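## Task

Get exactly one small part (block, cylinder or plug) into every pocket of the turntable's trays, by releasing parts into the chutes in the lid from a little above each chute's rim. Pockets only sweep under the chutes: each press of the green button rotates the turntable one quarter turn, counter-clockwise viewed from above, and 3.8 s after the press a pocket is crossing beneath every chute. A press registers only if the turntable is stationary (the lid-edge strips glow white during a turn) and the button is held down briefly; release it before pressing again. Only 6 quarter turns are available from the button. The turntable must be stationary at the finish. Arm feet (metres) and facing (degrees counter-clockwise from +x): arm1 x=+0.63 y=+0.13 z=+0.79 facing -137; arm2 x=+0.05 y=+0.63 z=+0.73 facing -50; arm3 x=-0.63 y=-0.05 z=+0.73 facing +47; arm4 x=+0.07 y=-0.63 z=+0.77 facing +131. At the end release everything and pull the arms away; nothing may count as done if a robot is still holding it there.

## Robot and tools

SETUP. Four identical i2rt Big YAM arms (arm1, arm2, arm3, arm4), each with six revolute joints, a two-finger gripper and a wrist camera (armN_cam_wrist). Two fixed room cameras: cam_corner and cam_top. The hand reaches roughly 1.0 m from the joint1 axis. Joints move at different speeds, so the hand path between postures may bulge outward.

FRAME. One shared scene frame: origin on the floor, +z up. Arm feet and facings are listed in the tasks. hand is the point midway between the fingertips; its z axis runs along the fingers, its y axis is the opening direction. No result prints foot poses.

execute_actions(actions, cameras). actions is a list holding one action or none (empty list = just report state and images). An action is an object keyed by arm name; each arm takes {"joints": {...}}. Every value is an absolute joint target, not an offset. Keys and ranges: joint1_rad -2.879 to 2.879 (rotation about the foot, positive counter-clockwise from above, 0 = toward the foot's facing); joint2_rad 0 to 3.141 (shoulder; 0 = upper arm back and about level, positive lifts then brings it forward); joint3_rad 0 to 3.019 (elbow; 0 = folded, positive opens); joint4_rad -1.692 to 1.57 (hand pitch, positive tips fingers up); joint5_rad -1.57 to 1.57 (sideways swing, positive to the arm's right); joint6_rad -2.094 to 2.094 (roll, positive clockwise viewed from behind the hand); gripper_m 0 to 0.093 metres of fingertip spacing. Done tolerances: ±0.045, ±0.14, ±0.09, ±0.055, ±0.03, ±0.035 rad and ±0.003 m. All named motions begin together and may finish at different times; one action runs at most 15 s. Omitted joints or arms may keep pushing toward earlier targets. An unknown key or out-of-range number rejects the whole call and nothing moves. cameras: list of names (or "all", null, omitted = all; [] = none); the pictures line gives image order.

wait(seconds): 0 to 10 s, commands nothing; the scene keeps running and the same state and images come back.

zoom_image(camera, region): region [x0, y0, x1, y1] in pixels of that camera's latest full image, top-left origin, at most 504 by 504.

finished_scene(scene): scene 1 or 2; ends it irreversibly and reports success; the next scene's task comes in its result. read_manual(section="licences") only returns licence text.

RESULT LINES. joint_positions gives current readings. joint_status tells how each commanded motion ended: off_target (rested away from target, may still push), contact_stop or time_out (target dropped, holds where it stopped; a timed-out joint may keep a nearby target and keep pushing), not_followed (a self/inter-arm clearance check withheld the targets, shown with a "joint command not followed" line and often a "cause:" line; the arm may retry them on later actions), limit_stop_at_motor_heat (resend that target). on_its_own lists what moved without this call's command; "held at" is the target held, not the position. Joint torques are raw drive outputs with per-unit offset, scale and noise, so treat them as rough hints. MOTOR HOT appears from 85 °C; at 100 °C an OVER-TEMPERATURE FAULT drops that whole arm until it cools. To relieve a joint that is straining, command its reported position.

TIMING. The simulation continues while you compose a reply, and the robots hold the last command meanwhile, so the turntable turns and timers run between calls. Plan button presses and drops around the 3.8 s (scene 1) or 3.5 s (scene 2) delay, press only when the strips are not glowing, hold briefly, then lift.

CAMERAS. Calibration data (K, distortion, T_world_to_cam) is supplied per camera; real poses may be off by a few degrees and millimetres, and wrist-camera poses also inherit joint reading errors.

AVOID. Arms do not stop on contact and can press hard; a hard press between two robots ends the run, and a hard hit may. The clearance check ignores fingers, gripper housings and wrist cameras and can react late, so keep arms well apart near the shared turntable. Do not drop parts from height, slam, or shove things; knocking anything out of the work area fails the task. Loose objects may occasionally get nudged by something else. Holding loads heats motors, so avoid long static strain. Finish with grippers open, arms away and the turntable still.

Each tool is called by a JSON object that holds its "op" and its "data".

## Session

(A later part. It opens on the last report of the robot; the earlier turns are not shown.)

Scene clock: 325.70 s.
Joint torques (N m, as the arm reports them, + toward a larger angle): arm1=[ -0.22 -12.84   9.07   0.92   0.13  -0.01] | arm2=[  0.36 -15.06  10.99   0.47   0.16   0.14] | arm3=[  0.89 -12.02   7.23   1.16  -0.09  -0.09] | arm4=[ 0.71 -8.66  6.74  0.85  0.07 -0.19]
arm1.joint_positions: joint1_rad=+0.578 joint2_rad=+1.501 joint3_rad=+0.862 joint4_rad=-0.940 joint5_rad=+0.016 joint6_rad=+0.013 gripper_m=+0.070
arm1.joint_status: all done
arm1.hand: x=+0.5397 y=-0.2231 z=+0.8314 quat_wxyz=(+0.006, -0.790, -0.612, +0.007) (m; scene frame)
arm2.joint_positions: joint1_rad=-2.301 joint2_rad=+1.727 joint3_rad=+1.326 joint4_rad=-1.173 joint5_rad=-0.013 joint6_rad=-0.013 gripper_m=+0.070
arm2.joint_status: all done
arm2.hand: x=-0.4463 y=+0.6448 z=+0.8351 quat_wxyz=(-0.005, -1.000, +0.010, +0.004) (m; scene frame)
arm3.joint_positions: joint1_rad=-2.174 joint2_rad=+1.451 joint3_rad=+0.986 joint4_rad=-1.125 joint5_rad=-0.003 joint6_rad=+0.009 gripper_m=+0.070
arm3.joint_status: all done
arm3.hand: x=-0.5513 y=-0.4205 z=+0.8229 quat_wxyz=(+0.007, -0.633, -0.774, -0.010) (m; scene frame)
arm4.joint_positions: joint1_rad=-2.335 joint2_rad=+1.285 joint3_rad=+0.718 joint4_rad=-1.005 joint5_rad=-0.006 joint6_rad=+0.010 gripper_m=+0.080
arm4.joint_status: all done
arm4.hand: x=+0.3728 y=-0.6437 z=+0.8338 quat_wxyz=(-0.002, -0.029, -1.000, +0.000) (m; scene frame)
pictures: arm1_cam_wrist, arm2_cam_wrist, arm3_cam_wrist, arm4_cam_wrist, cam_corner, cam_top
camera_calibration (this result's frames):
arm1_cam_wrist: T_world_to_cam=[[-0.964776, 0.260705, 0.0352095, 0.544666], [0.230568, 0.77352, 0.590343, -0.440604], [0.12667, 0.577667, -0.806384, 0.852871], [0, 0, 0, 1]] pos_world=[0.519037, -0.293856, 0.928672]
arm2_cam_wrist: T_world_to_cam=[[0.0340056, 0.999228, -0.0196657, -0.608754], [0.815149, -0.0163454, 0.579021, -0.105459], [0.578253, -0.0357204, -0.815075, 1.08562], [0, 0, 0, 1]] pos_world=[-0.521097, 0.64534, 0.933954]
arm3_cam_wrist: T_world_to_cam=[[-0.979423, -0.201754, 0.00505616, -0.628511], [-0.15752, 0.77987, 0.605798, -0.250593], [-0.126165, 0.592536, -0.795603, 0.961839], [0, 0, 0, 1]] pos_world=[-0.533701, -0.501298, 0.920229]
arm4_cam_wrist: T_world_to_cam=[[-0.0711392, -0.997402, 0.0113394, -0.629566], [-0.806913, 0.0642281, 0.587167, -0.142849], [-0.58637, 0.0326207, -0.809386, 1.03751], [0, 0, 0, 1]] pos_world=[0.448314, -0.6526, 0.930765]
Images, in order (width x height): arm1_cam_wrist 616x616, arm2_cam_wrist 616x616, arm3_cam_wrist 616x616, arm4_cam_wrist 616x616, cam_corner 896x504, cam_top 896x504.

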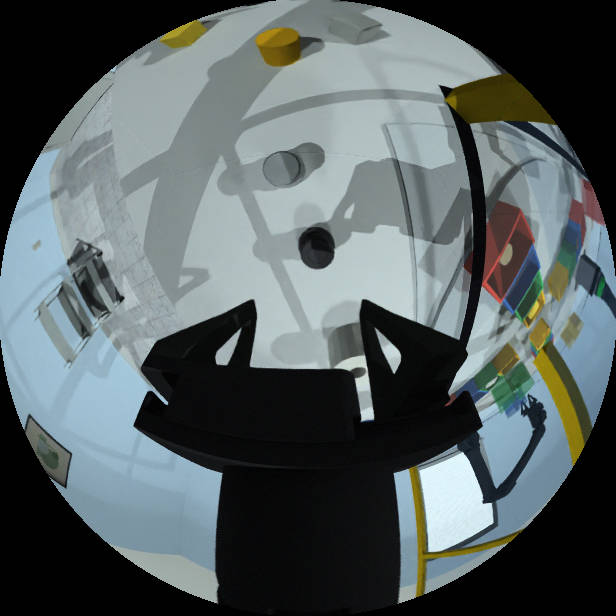

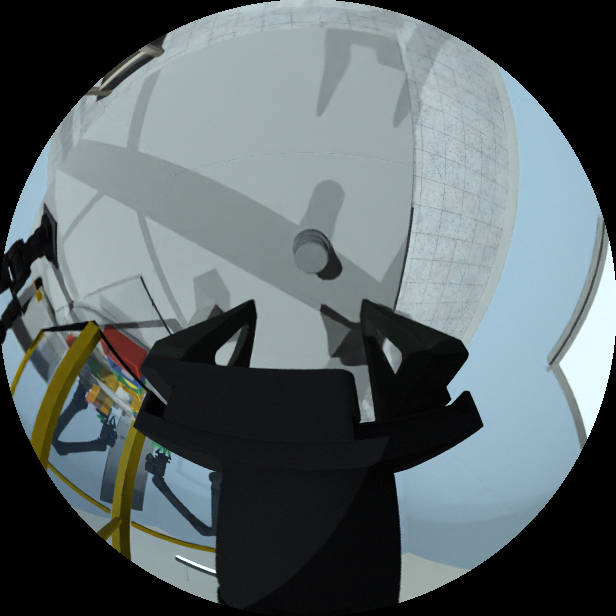

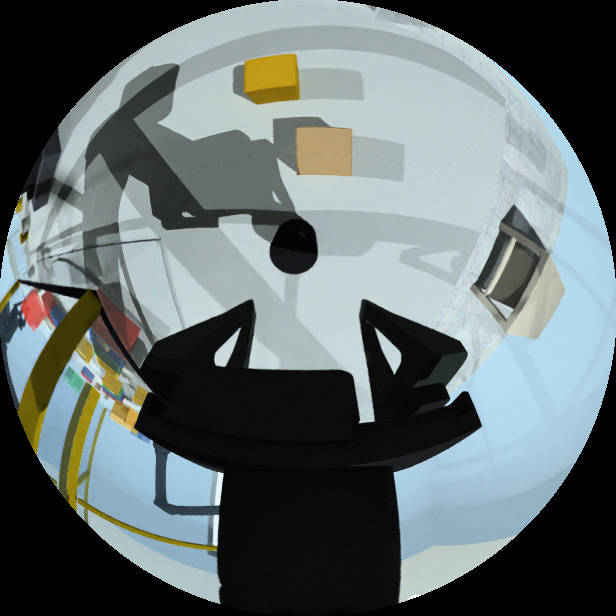

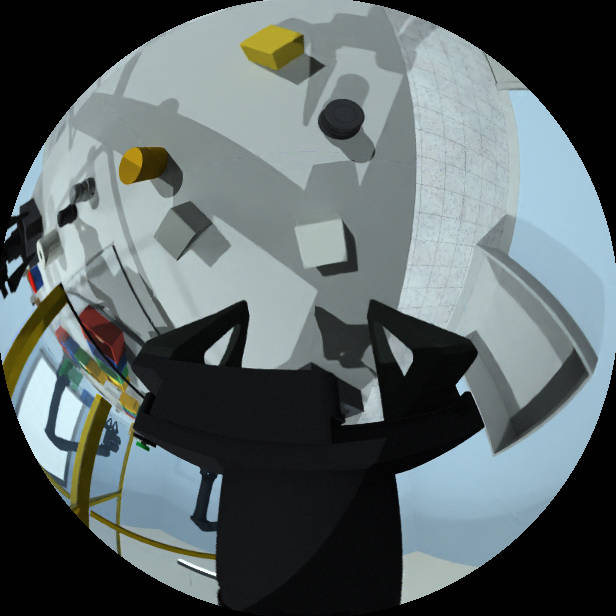

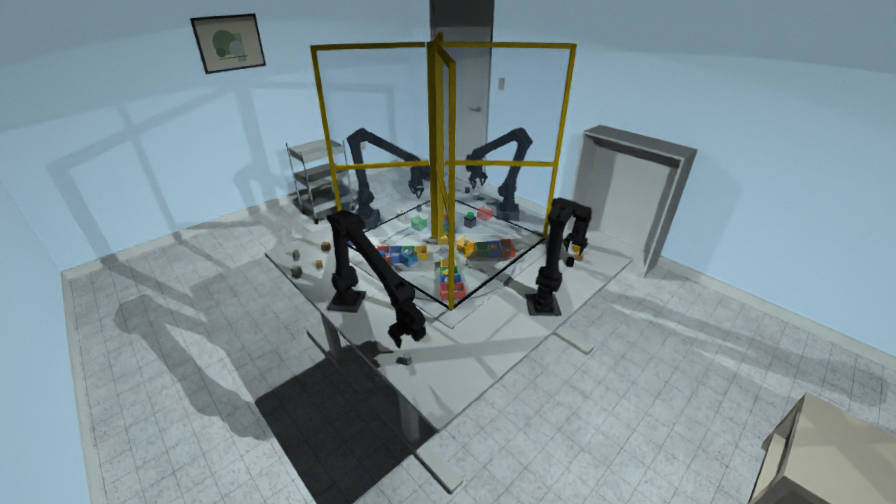

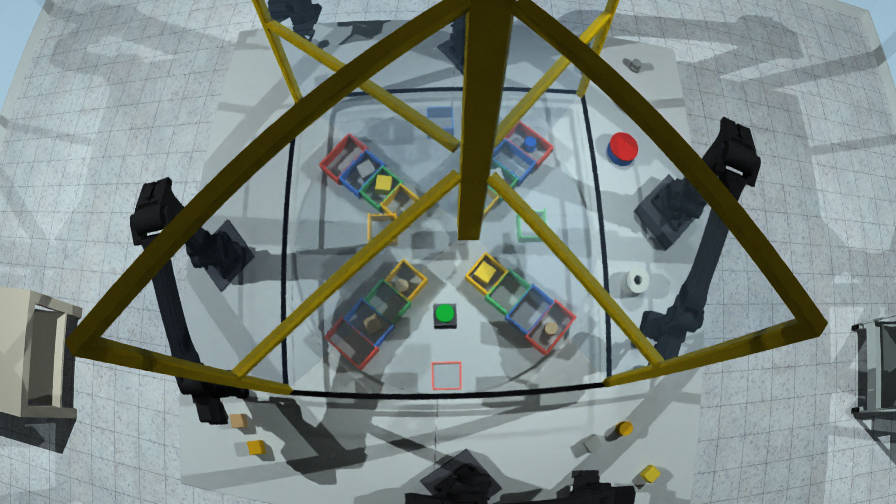

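{"op": "execute_actions", "data": {"actions": [{"arm1":{"joints":{"joint1_rad":0.553,"joint2_rad":1.668,"joint3_rad":0.817,"joint4_rad":-0.68}},"arm2":{"joints":{"joint2_rad":1.83,"joint3_rad":1.24,"joint4_rad":-0.962}},"arm3":{"joints":{"joint1_rad":-2.137,"joint2_rad":1.595,"joint3_rad":0.93,"joint4_rad":-0.875}},"arm4":{"joints":{"joint1_rad":-2.37,"joint6_rad":-0.2,"joint2_rad":1.517,"joint3_rad":0.692,"joint4_rad":-0.712}}}], "cameras": ["arm1_cam_wrist","arm2_cam_wrist","arm3_cam_wrist","arm4_cam_wrist"]}}

Scene clock: 342.30 s.
Joint torques (N m, as the arm reports them, + toward a larger angle): arm1=[ -1.72 -14.33   6.81   0.98   0.14  -0.01] | arm2=[  0.41 -14.39   8.25   0.54   0.14   0.13] | arm3=[  2.09 -13.59   6.34   1.13  -0.08  -0.1 ] | arm4=[ 0.41 -9.79  5.12  0.78  0.04 -0.19]
arm1.joint_positions: joint1_rad=+0.564 joint2_rad=+1.681 joint3_rad=+0.809 joint4_rad=-0.695 joint5_rad=+0.016 joint6_rad=+0.013 gripper_m=+0.070
arm1.joint_status: all done
arm1.hand: x=+0.5321 y=-0.2322 z=+0.7530 quat_wxyz=(+0.002, -0.795, -0.607, +0.012) (m; scene frame)
arm2.joint_positions: joint1_rad=-2.301 joint2_rad=+1.831 joint3_rad=+1.238 joint4_rad=-0.971 joint5_rad=-0.013 joint6_rad=-0.013 gripper_m=+0.070
arm2.joint_status: all done
arm2.hand: x=-0.4520 y=+0.6452 z=+0.7561 quat_wxyz=(-0.005, -1.000, +0.010, +0.009) (m; scene frame)
arm3.joint_positions: joint1_rad=-2.146 joint2_rad=+1.607 joint3_rad=+0.925 joint4_rad=-0.889 joint5_rad=-0.003 joint6_rad=+0.009 gripper_m=+0.070
arm3.joint_status: all done
arm3.hand: x=-0.5359 y=-0.4362 z=+0.7452 quat_wxyz=(-0.001, -0.622, -0.783, -0.005) (m; scene frame)
arm4.joint_positions: joint1_rad=-2.366 joint2_rad=+1.528 joint3_rad=+0.692 joint4_rad=-0.727 joint5_rad=-0.006 joint6_rad=-0.189 gripper_m=+0.080
arm4.joint_status: all done
arm4.hand: x=+0.4021 y=-0.6558 z=+0.7548 quat_wxyz=(-0.007, +0.055, -0.998, +0.001) (m; scene frame)
pictures: arm1_cam_wrist, arm2_cam_wrist, arm3_cam_wrist, arm4_cam_wrist
camera_calibration (this result's frames):
arm1_cam_wrist: T_world_to_cam=[[-0.961124, 0.273918, 0.0347748, 0.543937], [0.24239, 0.776693, 0.581374, -0.384344], [0.132239, 0.567202, -0.812893, 0.795364], [0, 0, 0, 1]] pos_world=[0.510774, -0.301608, 0.851078]
arm2_cam_wrist: T_world_to_cam=[[0.0337626, 0.999236, -0.0196672, -0.610603], [0.821501, -0.016539, 0.569967, -0.0452797], [0.569206, -0.0354002, -0.821432, 1.02503], [0, 0, 0, 1]] pos_world=[-0.525641, 0.645674, 0.855792]
arm3_cam_wrist: T_world_to_cam=[[-0.973206, -0.229885, 0.0048175, -0.624963], [-0.182669, 0.785704, 0.591017, -0.188789], [-0.139651, 0.574301, -0.806645, 0.904277], [0, 0, 0, 1]] pos_world=[-0.51642, -0.514665, 0.844019]
arm4_cam_wrist: T_world_to_cam=[[0.0971765, -0.995173, 0.0137016, -0.706571], [-0.811927, -0.0713059, 0.579387, -0.153031], [-0.575613, -0.0674275, -0.814937, 0.925375], [0, 0, 0, 1]] pos_world=[0.47707, -0.651677, 0.852468]
Images, in order (width x height): arm1_cam_wrist 616x616, arm2_cam_wrist 616x616, arm3_cam_wrist 616x616, arm4_cam_wrist 616x616.

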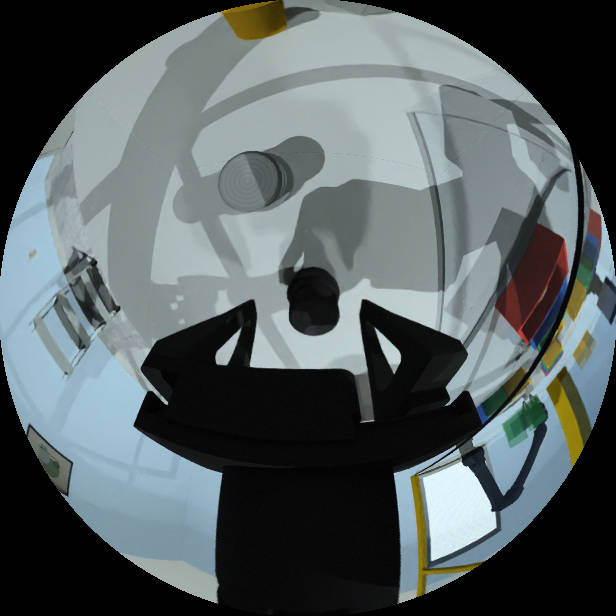

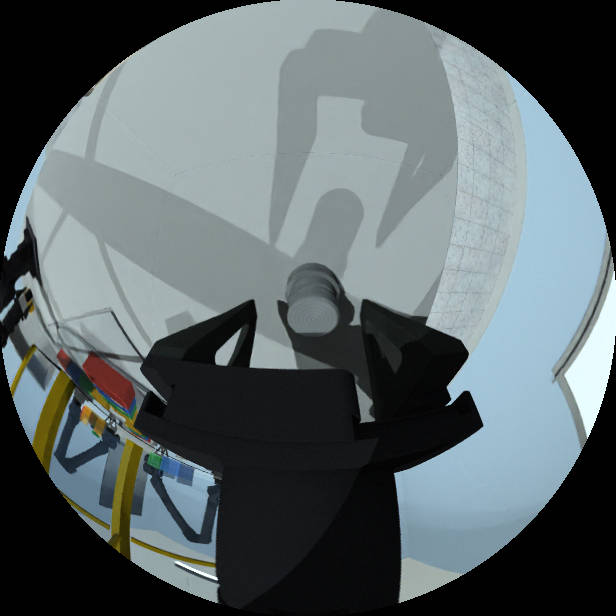

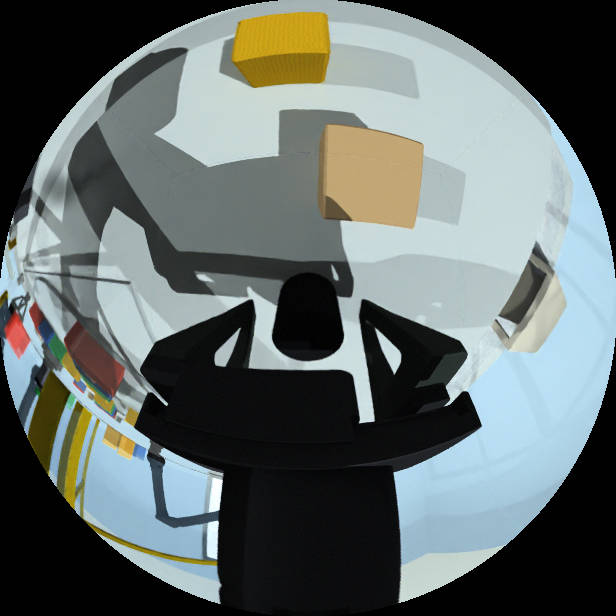

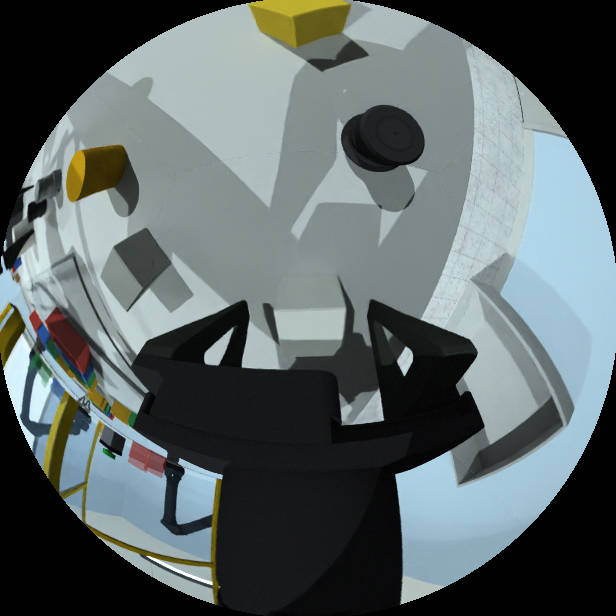

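{"op": "execute_actions", "data": {"actions": [{"arm1":{"joints":{"joint2_rad":1.705,"joint4_rad":-0.65}},"arm2":{"joints":{"joint2_rad":1.865,"joint4_rad":-0.93}},"arm4":{"joints":{"joint2_rad":1.555}}}], "cameras": []}}

{"op": "execute_actions", "data": {"actions": [{"arm1":{"joints":{"gripper_m":0.016}},"arm2":{"joints":{"gripper_m":0.016}},"arm3":{"joints":{"gripper_m":0.018}},"arm4":{"joints":{"gripper_m":0.02}}}], "cameras": []}}

{"op": "execute_actions", "data": {"actions": [{"arm1":{"joints":{"joint2_rad":1.12,"joint3_rad":1.2,"joint4_rad":-1.6}},"arm2":{"joints":{"joint2_rad":1.12,"joint3_rad":1.09,"joint4_rad":-1.53}},"arm3":{"joints":{"joint2_rad":1.12,"joint3_rad":1.225,"joint4_rad":-1.62}},"arm4":{"joints":{"joint2_rad":1.12,"joint3_rad":1.09,"joint4_rad":-1.53}}}], "cameras": []}}

{"op": "execute_actions", "data": {"actions": [{"arm1":{"joints":{"joint1_rad":-0.506,"joint6_rad":0.2}},"arm2":{"joints":{"joint1_rad":-0.925,"joint6_rad":-0.2}},"arm3":{"joints":{"joint1_rad":-0.693,"joint6_rad":0.1}},"arm4":{"joints":{"joint1_rad":-0.595,"joint6_rad":0.1}}}], "cameras": []}}

{"op": "execute_actions", "data": {"actions": [{"arm1":{"joints":{"joint2_rad":1.4,"joint3_rad":1.155,"joint4_rad":-1.157}},"arm2":{"joints":{"joint2_rad":1.22,"joint3_rad":1.06,"joint4_rad":-1.355}},"arm3":{"joints":{"joint2_rad":1.3,"joint4_rad":-0.96}},"arm4":{"joints":{"joint2_rad":1.3,"joint3_rad":1.385,"joint4_rad":-1.5}}}], "cameras": []}}

{"op": "execute_actions", "data": {"actions": [{"arm1":{"joints":{"joint2_rad":1.485}},"arm3":{"joints":{"joint2_rad":1.415}},"arm4":{"joints":{"joint2_rad":1.535,"joint4_rad":-1.33}}}], "cameras": ["arm1_cam_wrist","arm2_cam_wrist","arm3_cam_wrist","arm4_cam_wrist"]}}

Scene clock: 359.70 s.
Joint torques (N m, as the arm reports them, + toward a larger angle): arm1=[ -1.8  -11.78   6.87   1.     0.14  -0.01] | arm2=[  0.34 -12.81   8.35   0.58   0.16   0.13] | arm3=[  2.18 -13.64   6.41   1.15  -0.06  -0.12] | arm4=[-0.03 -9.25  5.01  0.7   0.03 -0.2 ]
arm1.joint_positions: joint1_rad=+0.564 joint2_rad=+1.692 joint3_rad=+0.809 joint4_rad=-0.665 joint5_rad=+0.016 joint6_rad=+0.013 gripper_m=+0.070
arm1.joint_status: all done
arm1.hand: x=+0.5307 y=-0.2376 z=+0.7494 quat_wxyz=(-0.004, -0.794, -0.607, +0.019) (m; scene frame)
arm2.joint_positions: joint1_rad=-2.301 joint2_rad=+1.834 joint3_rad=+1.238 joint4_rad=-0.940 joint5_rad=-0.013 joint6_rad=-0.013 gripper_m=+0.070
arm2.joint_status: all done
arm2.hand: x=-0.4591 y=+0.6455 z=+0.7547 quat_wxyz=(-0.005, -1.000, +0.010, +0.023) (m; scene frame)
arm3.joint_positions: joint1_rad=-2.146 joint2_rad=+1.607 joint3_rad=+0.925 joint4_rad=-0.889 joint5_rad=-0.003 joint6_rad=+0.009 gripper_m=+0.070
arm3.joint_status: not commanded
arm3.hand: x=-0.5359 y=-0.4362 z=+0.7452 quat_wxyz=(-0.001, -0.622, -0.783, -0.005) (m; scene frame)
arm4.joint_positions: joint1_rad=-2.366 joint2_rad=+1.552 joint3_rad=+0.692 joint4_rad=-0.727 joint5_rad=-0.006 joint6_rad=-0.190 gripper_m=+0.080
arm4.joint_status: all done
arm4.hand: x=+0.3985 y=-0.6555 z=+0.7474 quat_wxyz=(+0.005, +0.055, -0.998, -0.001) (m; scene frame)
pictures: none
No camera images: the call's "cameras" was empty. Leave "cameras" out to get every camera's image.

Scene clock: 360.33 s.
Joint torques (N m, as the arm reports them, + toward a larger angle): arm1=[ -1.62 -11.59   6.86   1.01   0.11   0.  ] | arm2=[  0.42 -12.65   8.34   0.67   0.15   0.12] | arm3=[  2.43 -13.89   6.5    1.13  -0.05  -0.09] | arm4=[ 0.58 -9.28  5.07  0.64  0.04 -0.21]
arm1.joint_positions: joint1_rad=+0.564 joint2_rad=+1.692 joint3_rad=+0.809 joint4_rad=-0.665 joint5_rad=+0.017 joint6_rad=+0.012 gripper_m=+0.028
arm1.joint_status: gripper_m off_target (ended at +0.028, target +0.016)
arm1.hand: x=+0.5307 y=-0.2376 z=+0.7494 quat_wxyz=(-0.003, -0.794, -0.607, +0.019) (m; scene frame)
arm2.joint_positions: joint1_rad=-2.301 joint2_rad=+1.834 joint3_rad=+1.238 joint4_rad=-0.940 joint5_rad=-0.012 joint6_rad=-0.012 gripper_m=+0.029
arm2.joint_status: gripper_m off_target (ended at +0.029, target +0.016)
arm2.hand: x=-0.4592 y=+0.6455 z=+0.7547 quat_wxyz=(-0.004, -1.000, +0.011, +0.023) (m; scene frame)
arm3.joint_positions: joint1_rad=-2.146 joint2_rad=+1.607 joint3_rad=+0.925 joint4_rad=-0.889 joint5_rad=-0.003 joint6_rad=+0.008 gripper_m=+0.036
arm3.joint_status: gripper_m off_target (ended at +0.036, target +0.018)
arm3.hand: x=-0.5359 y=-0.4362 z=+0.7452 quat_wxyz=(-0.001, -0.622, -0.783, -0.005) (m; scene frame)
arm4.joint_positions: joint1_rad=-2.366 joint2_rad=+1.552 joint3_rad=+0.692 joint4_rad=-0.727 joint5_rad=-0.006 joint6_rad=-0.190 gripper_m=+0.039
arm4.joint_status: gripper_m off_target (ended at +0.039, target +0.020)
arm4.hand: x=+0.3986 y=-0.6555 z=+0.7474 quat_wxyz=(+0.005, +0.056, -0.998, -0.001) (m; scene frame)
pictures: none
No camera images: the call's "cameras" was empty. Leave "cameras" out to get every camera's image.

Scene clock: 361.87 s.
Joint torques (N m, as the arm reports them, + toward a larger angle): arm1=[-1.71 -6.9  10.04 -0.22  0.12  0.  ] | arm2=[ 0.21 -5.46 11.    0.07  0.15  0.13] | arm3=[ 2.12 -7.74  8.88  0.06 -0.08 -0.09] | arm4=[ 0.14 -6.9   9.43 -0.45  0.02 -0.2 ]
arm1.joint_positions: joint1_rad=+0.564 joint2_rad=+1.121 joint3_rad=+1.191 joint4_rad=-1.587 joint5_rad=+0.017 joint6_rad=+0.012 gripper_m=+0.028
arm1.joint_status: all done
arm1.hand: x=+0.5499 y=-0.1658 z=+1.0735 quat_wxyz=(-0.013, -0.794, -0.607, +0.032) (m; scene frame)
arm2.joint_positions: joint1_rad=-2.301 joint2_rad=+1.105 joint3_rad=+1.075 joint4_rad=-1.524 joint5_rad=-0.012 joint6_rad=-0.012 gripper_m=+0.029
arm2.joint_status: all done
arm2.hand: x=-0.2444 y=+0.6378 z=+0.9761 quat_wxyz=(-0.005, -1.000, +0.011, +0.014) (m; scene frame)
arm3.joint_positions: joint1_rad=-2.146 joint2_rad=+1.125 joint3_rad=+1.212 joint4_rad=-1.607 joint5_rad=-0.003 joint6_rad=+0.008 gripper_m=+0.036
arm3.joint_status: all done
arm3.hand: x=-0.5574 y=-0.3529 z=+1.0147 quat_wxyz=(-0.021, -0.621, -0.783, +0.011) (m; scene frame)
arm4.joint_positions: joint1_rad=-2.366 joint2_rad=+1.123 joint3_rad=+1.066 joint4_rad=-1.517 joint5_rad=-0.006 joint6_rad=-0.190 gripper_m=+0.039
arm4.joint_status: all done
arm4.hand: x=+0.3689 y=-0.6516 z=+1.0059 quat_wxyz=(-0.001, +0.056, -0.998, +0.000) (m; scene frame)
pictures: none
No camera images: the call's "cameras" was empty. Leave "cameras" out to get every camera's image.

Scene clock: 363.73 s.
Joint torques (N m, as the arm reports them, + toward a larger angle): arm1=[-1.31 -6.91 10.07 -0.22  0.12  0.23] | arm2=[ 0.73 -5.75 10.92  0.06  0.16 -0.2 ] | arm3=[ 1.72 -7.36  8.88  0.15  0.    0.1 ] | arm4=[ 0.48 -6.89  9.34 -0.47  0.07  0.02]
arm1.joint_positions: joint1_rad=-0.499 joint2_rad=+1.121 joint3_rad=+1.191 joint4_rad=-1.587 joint5_rad=+0.017 joint6_rad=+0.187 gripper_m=+0.028
arm1.joint_status: all done
arm1.hand: x=+0.3279 y=+0.0606 z=+1.0720 quat_wxyz=(-0.003, -0.999, -0.033, +0.031) (m; scene frame)
arm2.joint_positions: joint1_rad=-0.926 joint2_rad=+1.110 joint3_rad=+1.075 joint4_rad=-1.524 joint5_rad=-0.013 joint6_rad=-0.187 gripper_m=+0.029
arm2.joint_status: all done
arm2.hand: x=-0.0128 y=+0.3380 z=+0.9715 quat_wxyz=(-0.004, -0.722, -0.692, +0.004) (m; scene frame)
arm3.joint_positions: joint1_rad=-0.698 joint2_rad=+1.125 joint3_rad=+1.212 joint4_rad=-1.607 joint5_rad=-0.004 joint6_rad=+0.091 gripper_m=+0.036
arm3.joint_status: all done
arm3.hand: x=-0.3205 y=-0.0129 z=+1.0175 quat_wxyz=(-0.027, +0.012, -1.000, -0.008) (m; scene frame)
arm4.joint_positions: joint1_rad=-0.595 joint2_rad=+1.123 joint3_rad=+1.066 joint4_rad=-1.517 joint5_rad=-0.007 joint6_rad=+0.090 gripper_m=+0.039
arm4.joint_status: all done
arm4.hand: x=+0.0333 y=-0.3312 z=+1.0021 quat_wxyz=(+0.004, +0.718, -0.696, +0.003) (m; scene frame)
pictures: none
No camera images: the call's "cameras" was empty. Leave "cameras" out to get every camera's image.

Scene clock: 365.07 s.
Joint torques (N m, as the arm reports them, + toward a larger angle): arm1=[ -1.28 -13.88  10.49   1.22   0.11   0.23] | arm2=[ 0.46 -8.11  9.56  0.61  0.15 -0.2 ] | arm3=[  2.02 -11.95   9.48   2.35  -0.01   0.13] | arm4=[  0.55 -10.43  12.02   0.52   0.04   0.01]
arm1.joint_positions: joint1_rad=-0.499 joint2_rad=+1.417 joint3_rad=+1.139 joint4_rad=-1.174 joint5_rad=+0.017 joint6_rad=+0.187 gripper_m=+0.028
arm1.joint_status: all done
arm1.hand: x=+0.2165 y=+0.0304 z=+0.9566 quat_wxyz=(-0.011, -0.997, -0.033, +0.062) (m; scene frame)
arm2.joint_positions: joint1_rad=-0.926 joint2_rad=+1.224 joint3_rad=+1.060 joint4_rad=-1.365 joint5_rad=-0.013 joint6_rad=-0.187 gripper_m=+0.029
arm2.joint_status: all done
arm2.hand: x=-0.0235 y=+0.2940 z=+0.9325 quat_wxyz=(-0.012, -0.722, -0.692, +0.017) (m; scene frame)
arm3.joint_positions: joint1_rad=-0.698 joint2_rad=+1.312 joint3_rad=+1.212 joint4_rad=-0.982 joint5_rad=-0.004 joint6_rad=+0.091 gripper_m=+0.036
arm3.joint_status: all done
arm3.hand: x=-0.1482 y=+0.0072 z=+0.9878 quat_wxyz=(-0.242, +0.011, -0.970, -0.030) (m; scene frame)
arm4.joint_positions: joint1_rad=-0.595 joint2_rad=+1.314 joint3_rad=+1.325 joint4_rad=-1.507 joint5_rad=-0.007 joint6_rad=+0.090 gripper_m=+0.039
arm4.joint_status: all done
arm4.hand: x=+0.0220 y=-0.2396 z=+1.0408 quat_wxyz=(-0.021, +0.718, -0.696, -0.027) (m; scene frame)
pictures: none
No camera images: the call's "cameras" was empty. Leave "cameras" out to get every camera's image.

Scene clock: 366.13 s.
Joint torques (N m, as the arm reports them, + toward a larger angle): arm1=[ -1.21 -13.41  10.39   1.05   0.13   0.22] | arm2=[ 0.49 -8.01  9.57  0.6   0.16 -0.2 ] | arm3=[  2.18 -13.6    9.01   2.06   0.01   0.08] | arm4=[  0.33 -14.41  11.12   0.61   0.17   0.01]
arm1.joint_positions: joint1_rad=-0.499 joint2_rad=+1.488 joint3_rad=+1.139 joint4_rad=-1.173 joint5_rad=+0.017 joint6_rad=+0.187 gripper_m=+0.028
arm1.joint_status: all done
arm1.hand: x=+0.2146 y=+0.0296 z=+0.9276 quat_wxyz=(-0.003, -0.999, -0.033, +0.028) (m; scene frame)
arm2.joint_positions: joint1_rad=-0.926 joint2_rad=+1.224 joint3_rad=+1.060 joint4_rad=-1.365 joint5_rad=-0.013 joint6_rad=-0.187 gripper_m=+0.029
arm2.joint_status: not commanded
arm2.hand: x=-0.0235 y=+0.2940 z=+0.9325 quat_wxyz=(-0.012, -0.722, -0.692, +0.017) (m; scene frame)
arm3.joint_positions: joint1_rad=-0.698 joint2_rad=+1.430 joint3_rad=+1.212 joint4_rad=-0.979 joint5_rad=-0.004 joint6_rad=+0.091 gripper_m=+0.036
arm3.joint_status: all done
arm3.hand: x=-0.1356 y=+0.0089 z=+0.9327 quat_wxyz=(-0.187, +0.012, -0.982, -0.024) (m; scene frame)
arm4.joint_positions: joint1_rad=-0.595 joint2_rad=+1.552 joint3_rad=+1.337 joint4_rad=-1.342 joint5_rad=-0.009 joint6_rad=+0.090 gripper_m=+0.039
arm4.joint_status: all done
arm4.hand: x=+0.0140 y=-0.1732 z=+0.9500 quat_wxyz=(+0.000, +0.718, -0.696, -0.004) (m; scene frame)
pictures: arm1_cam_wrist, arm2_cam_wrist, arm3_cam_wrist, arm4_cam_wrist
camera_calibration (this result's frames):
arm1_cam_wrist: T_world_to_cam=[[-0.0542372, 0.998451, 0.0124463, -0.0344173], [0.835381, 0.0385439, 0.548319, -0.686986], [0.546989, 0.0401366, -0.836177, 0.778992], [0, 0, 0, 1]] pos_world=[0.145928, 0.0295769, 1.02849]
arm2_cam_wrist: T_world_to_cam=[[-0.998457, 0.0553876, -0.00402789, -0.0320534], [0.0439893, 0.833081, 0.551399, -0.75431], [0.0338963, 0.550371, -0.834232, 0.740725], [0, 0, 0, 1]] pos_world=[-0.0239302, 0.222503, 1.03373]
arm3_cam_wrist: T_world_to_cam=[[0.0299852, -0.999105, -0.0298289, 0.0412159], [-0.967864, -0.0364761, 0.248815, -0.356123], [-0.24968, 0.0214096, -0.968092, 0.996377], [0, 0, 0, 1]] pos_world=[-0.0971394, 0.00685699, 1.05442]
arm4_cam_wrist: T_world_to_cam=[[0.999812, 0.0182261, 0.00654734, -0.0216164], [0.0109388, -0.810457, 0.585696, -0.692326], [0.0159813, -0.585515, -0.810504, 0.791407], [0, 0, 0, 1]] pos_world=[0.0165378, -0.0973259, 1.04707]
Images, in order (width x height): arm1_cam_wrist 616x616, arm2_cam_wrist 616x616, arm3_cam_wrist 616x616, arm4_cam_wrist 616x616.

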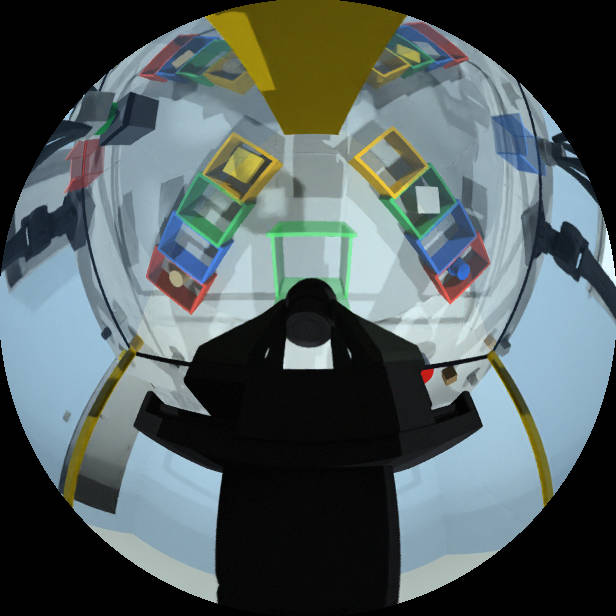

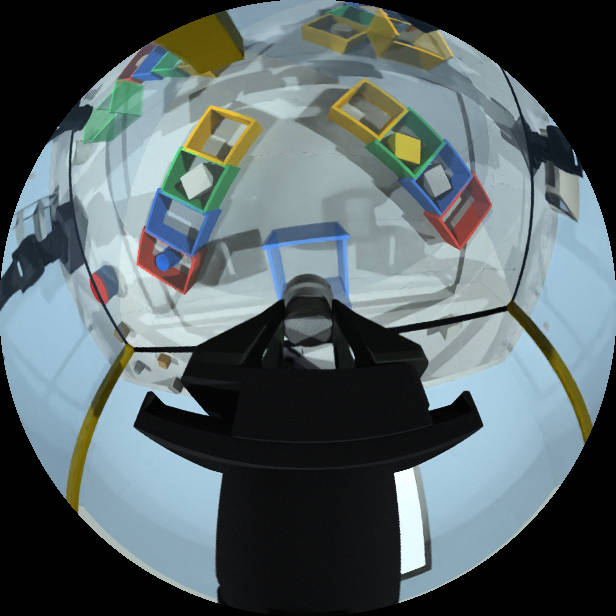

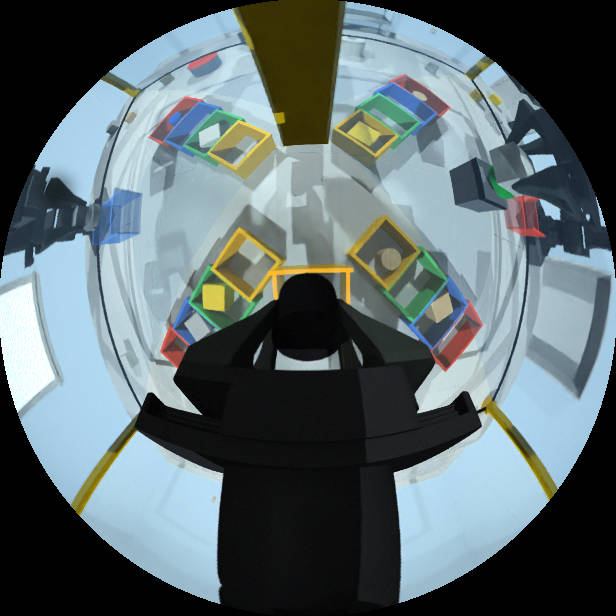

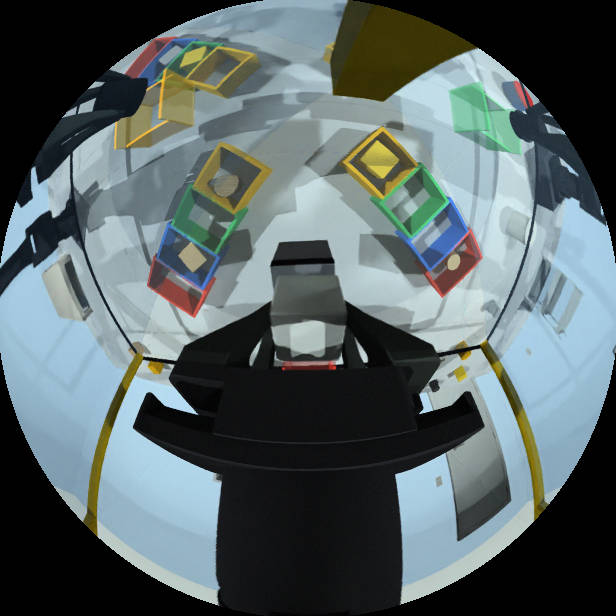

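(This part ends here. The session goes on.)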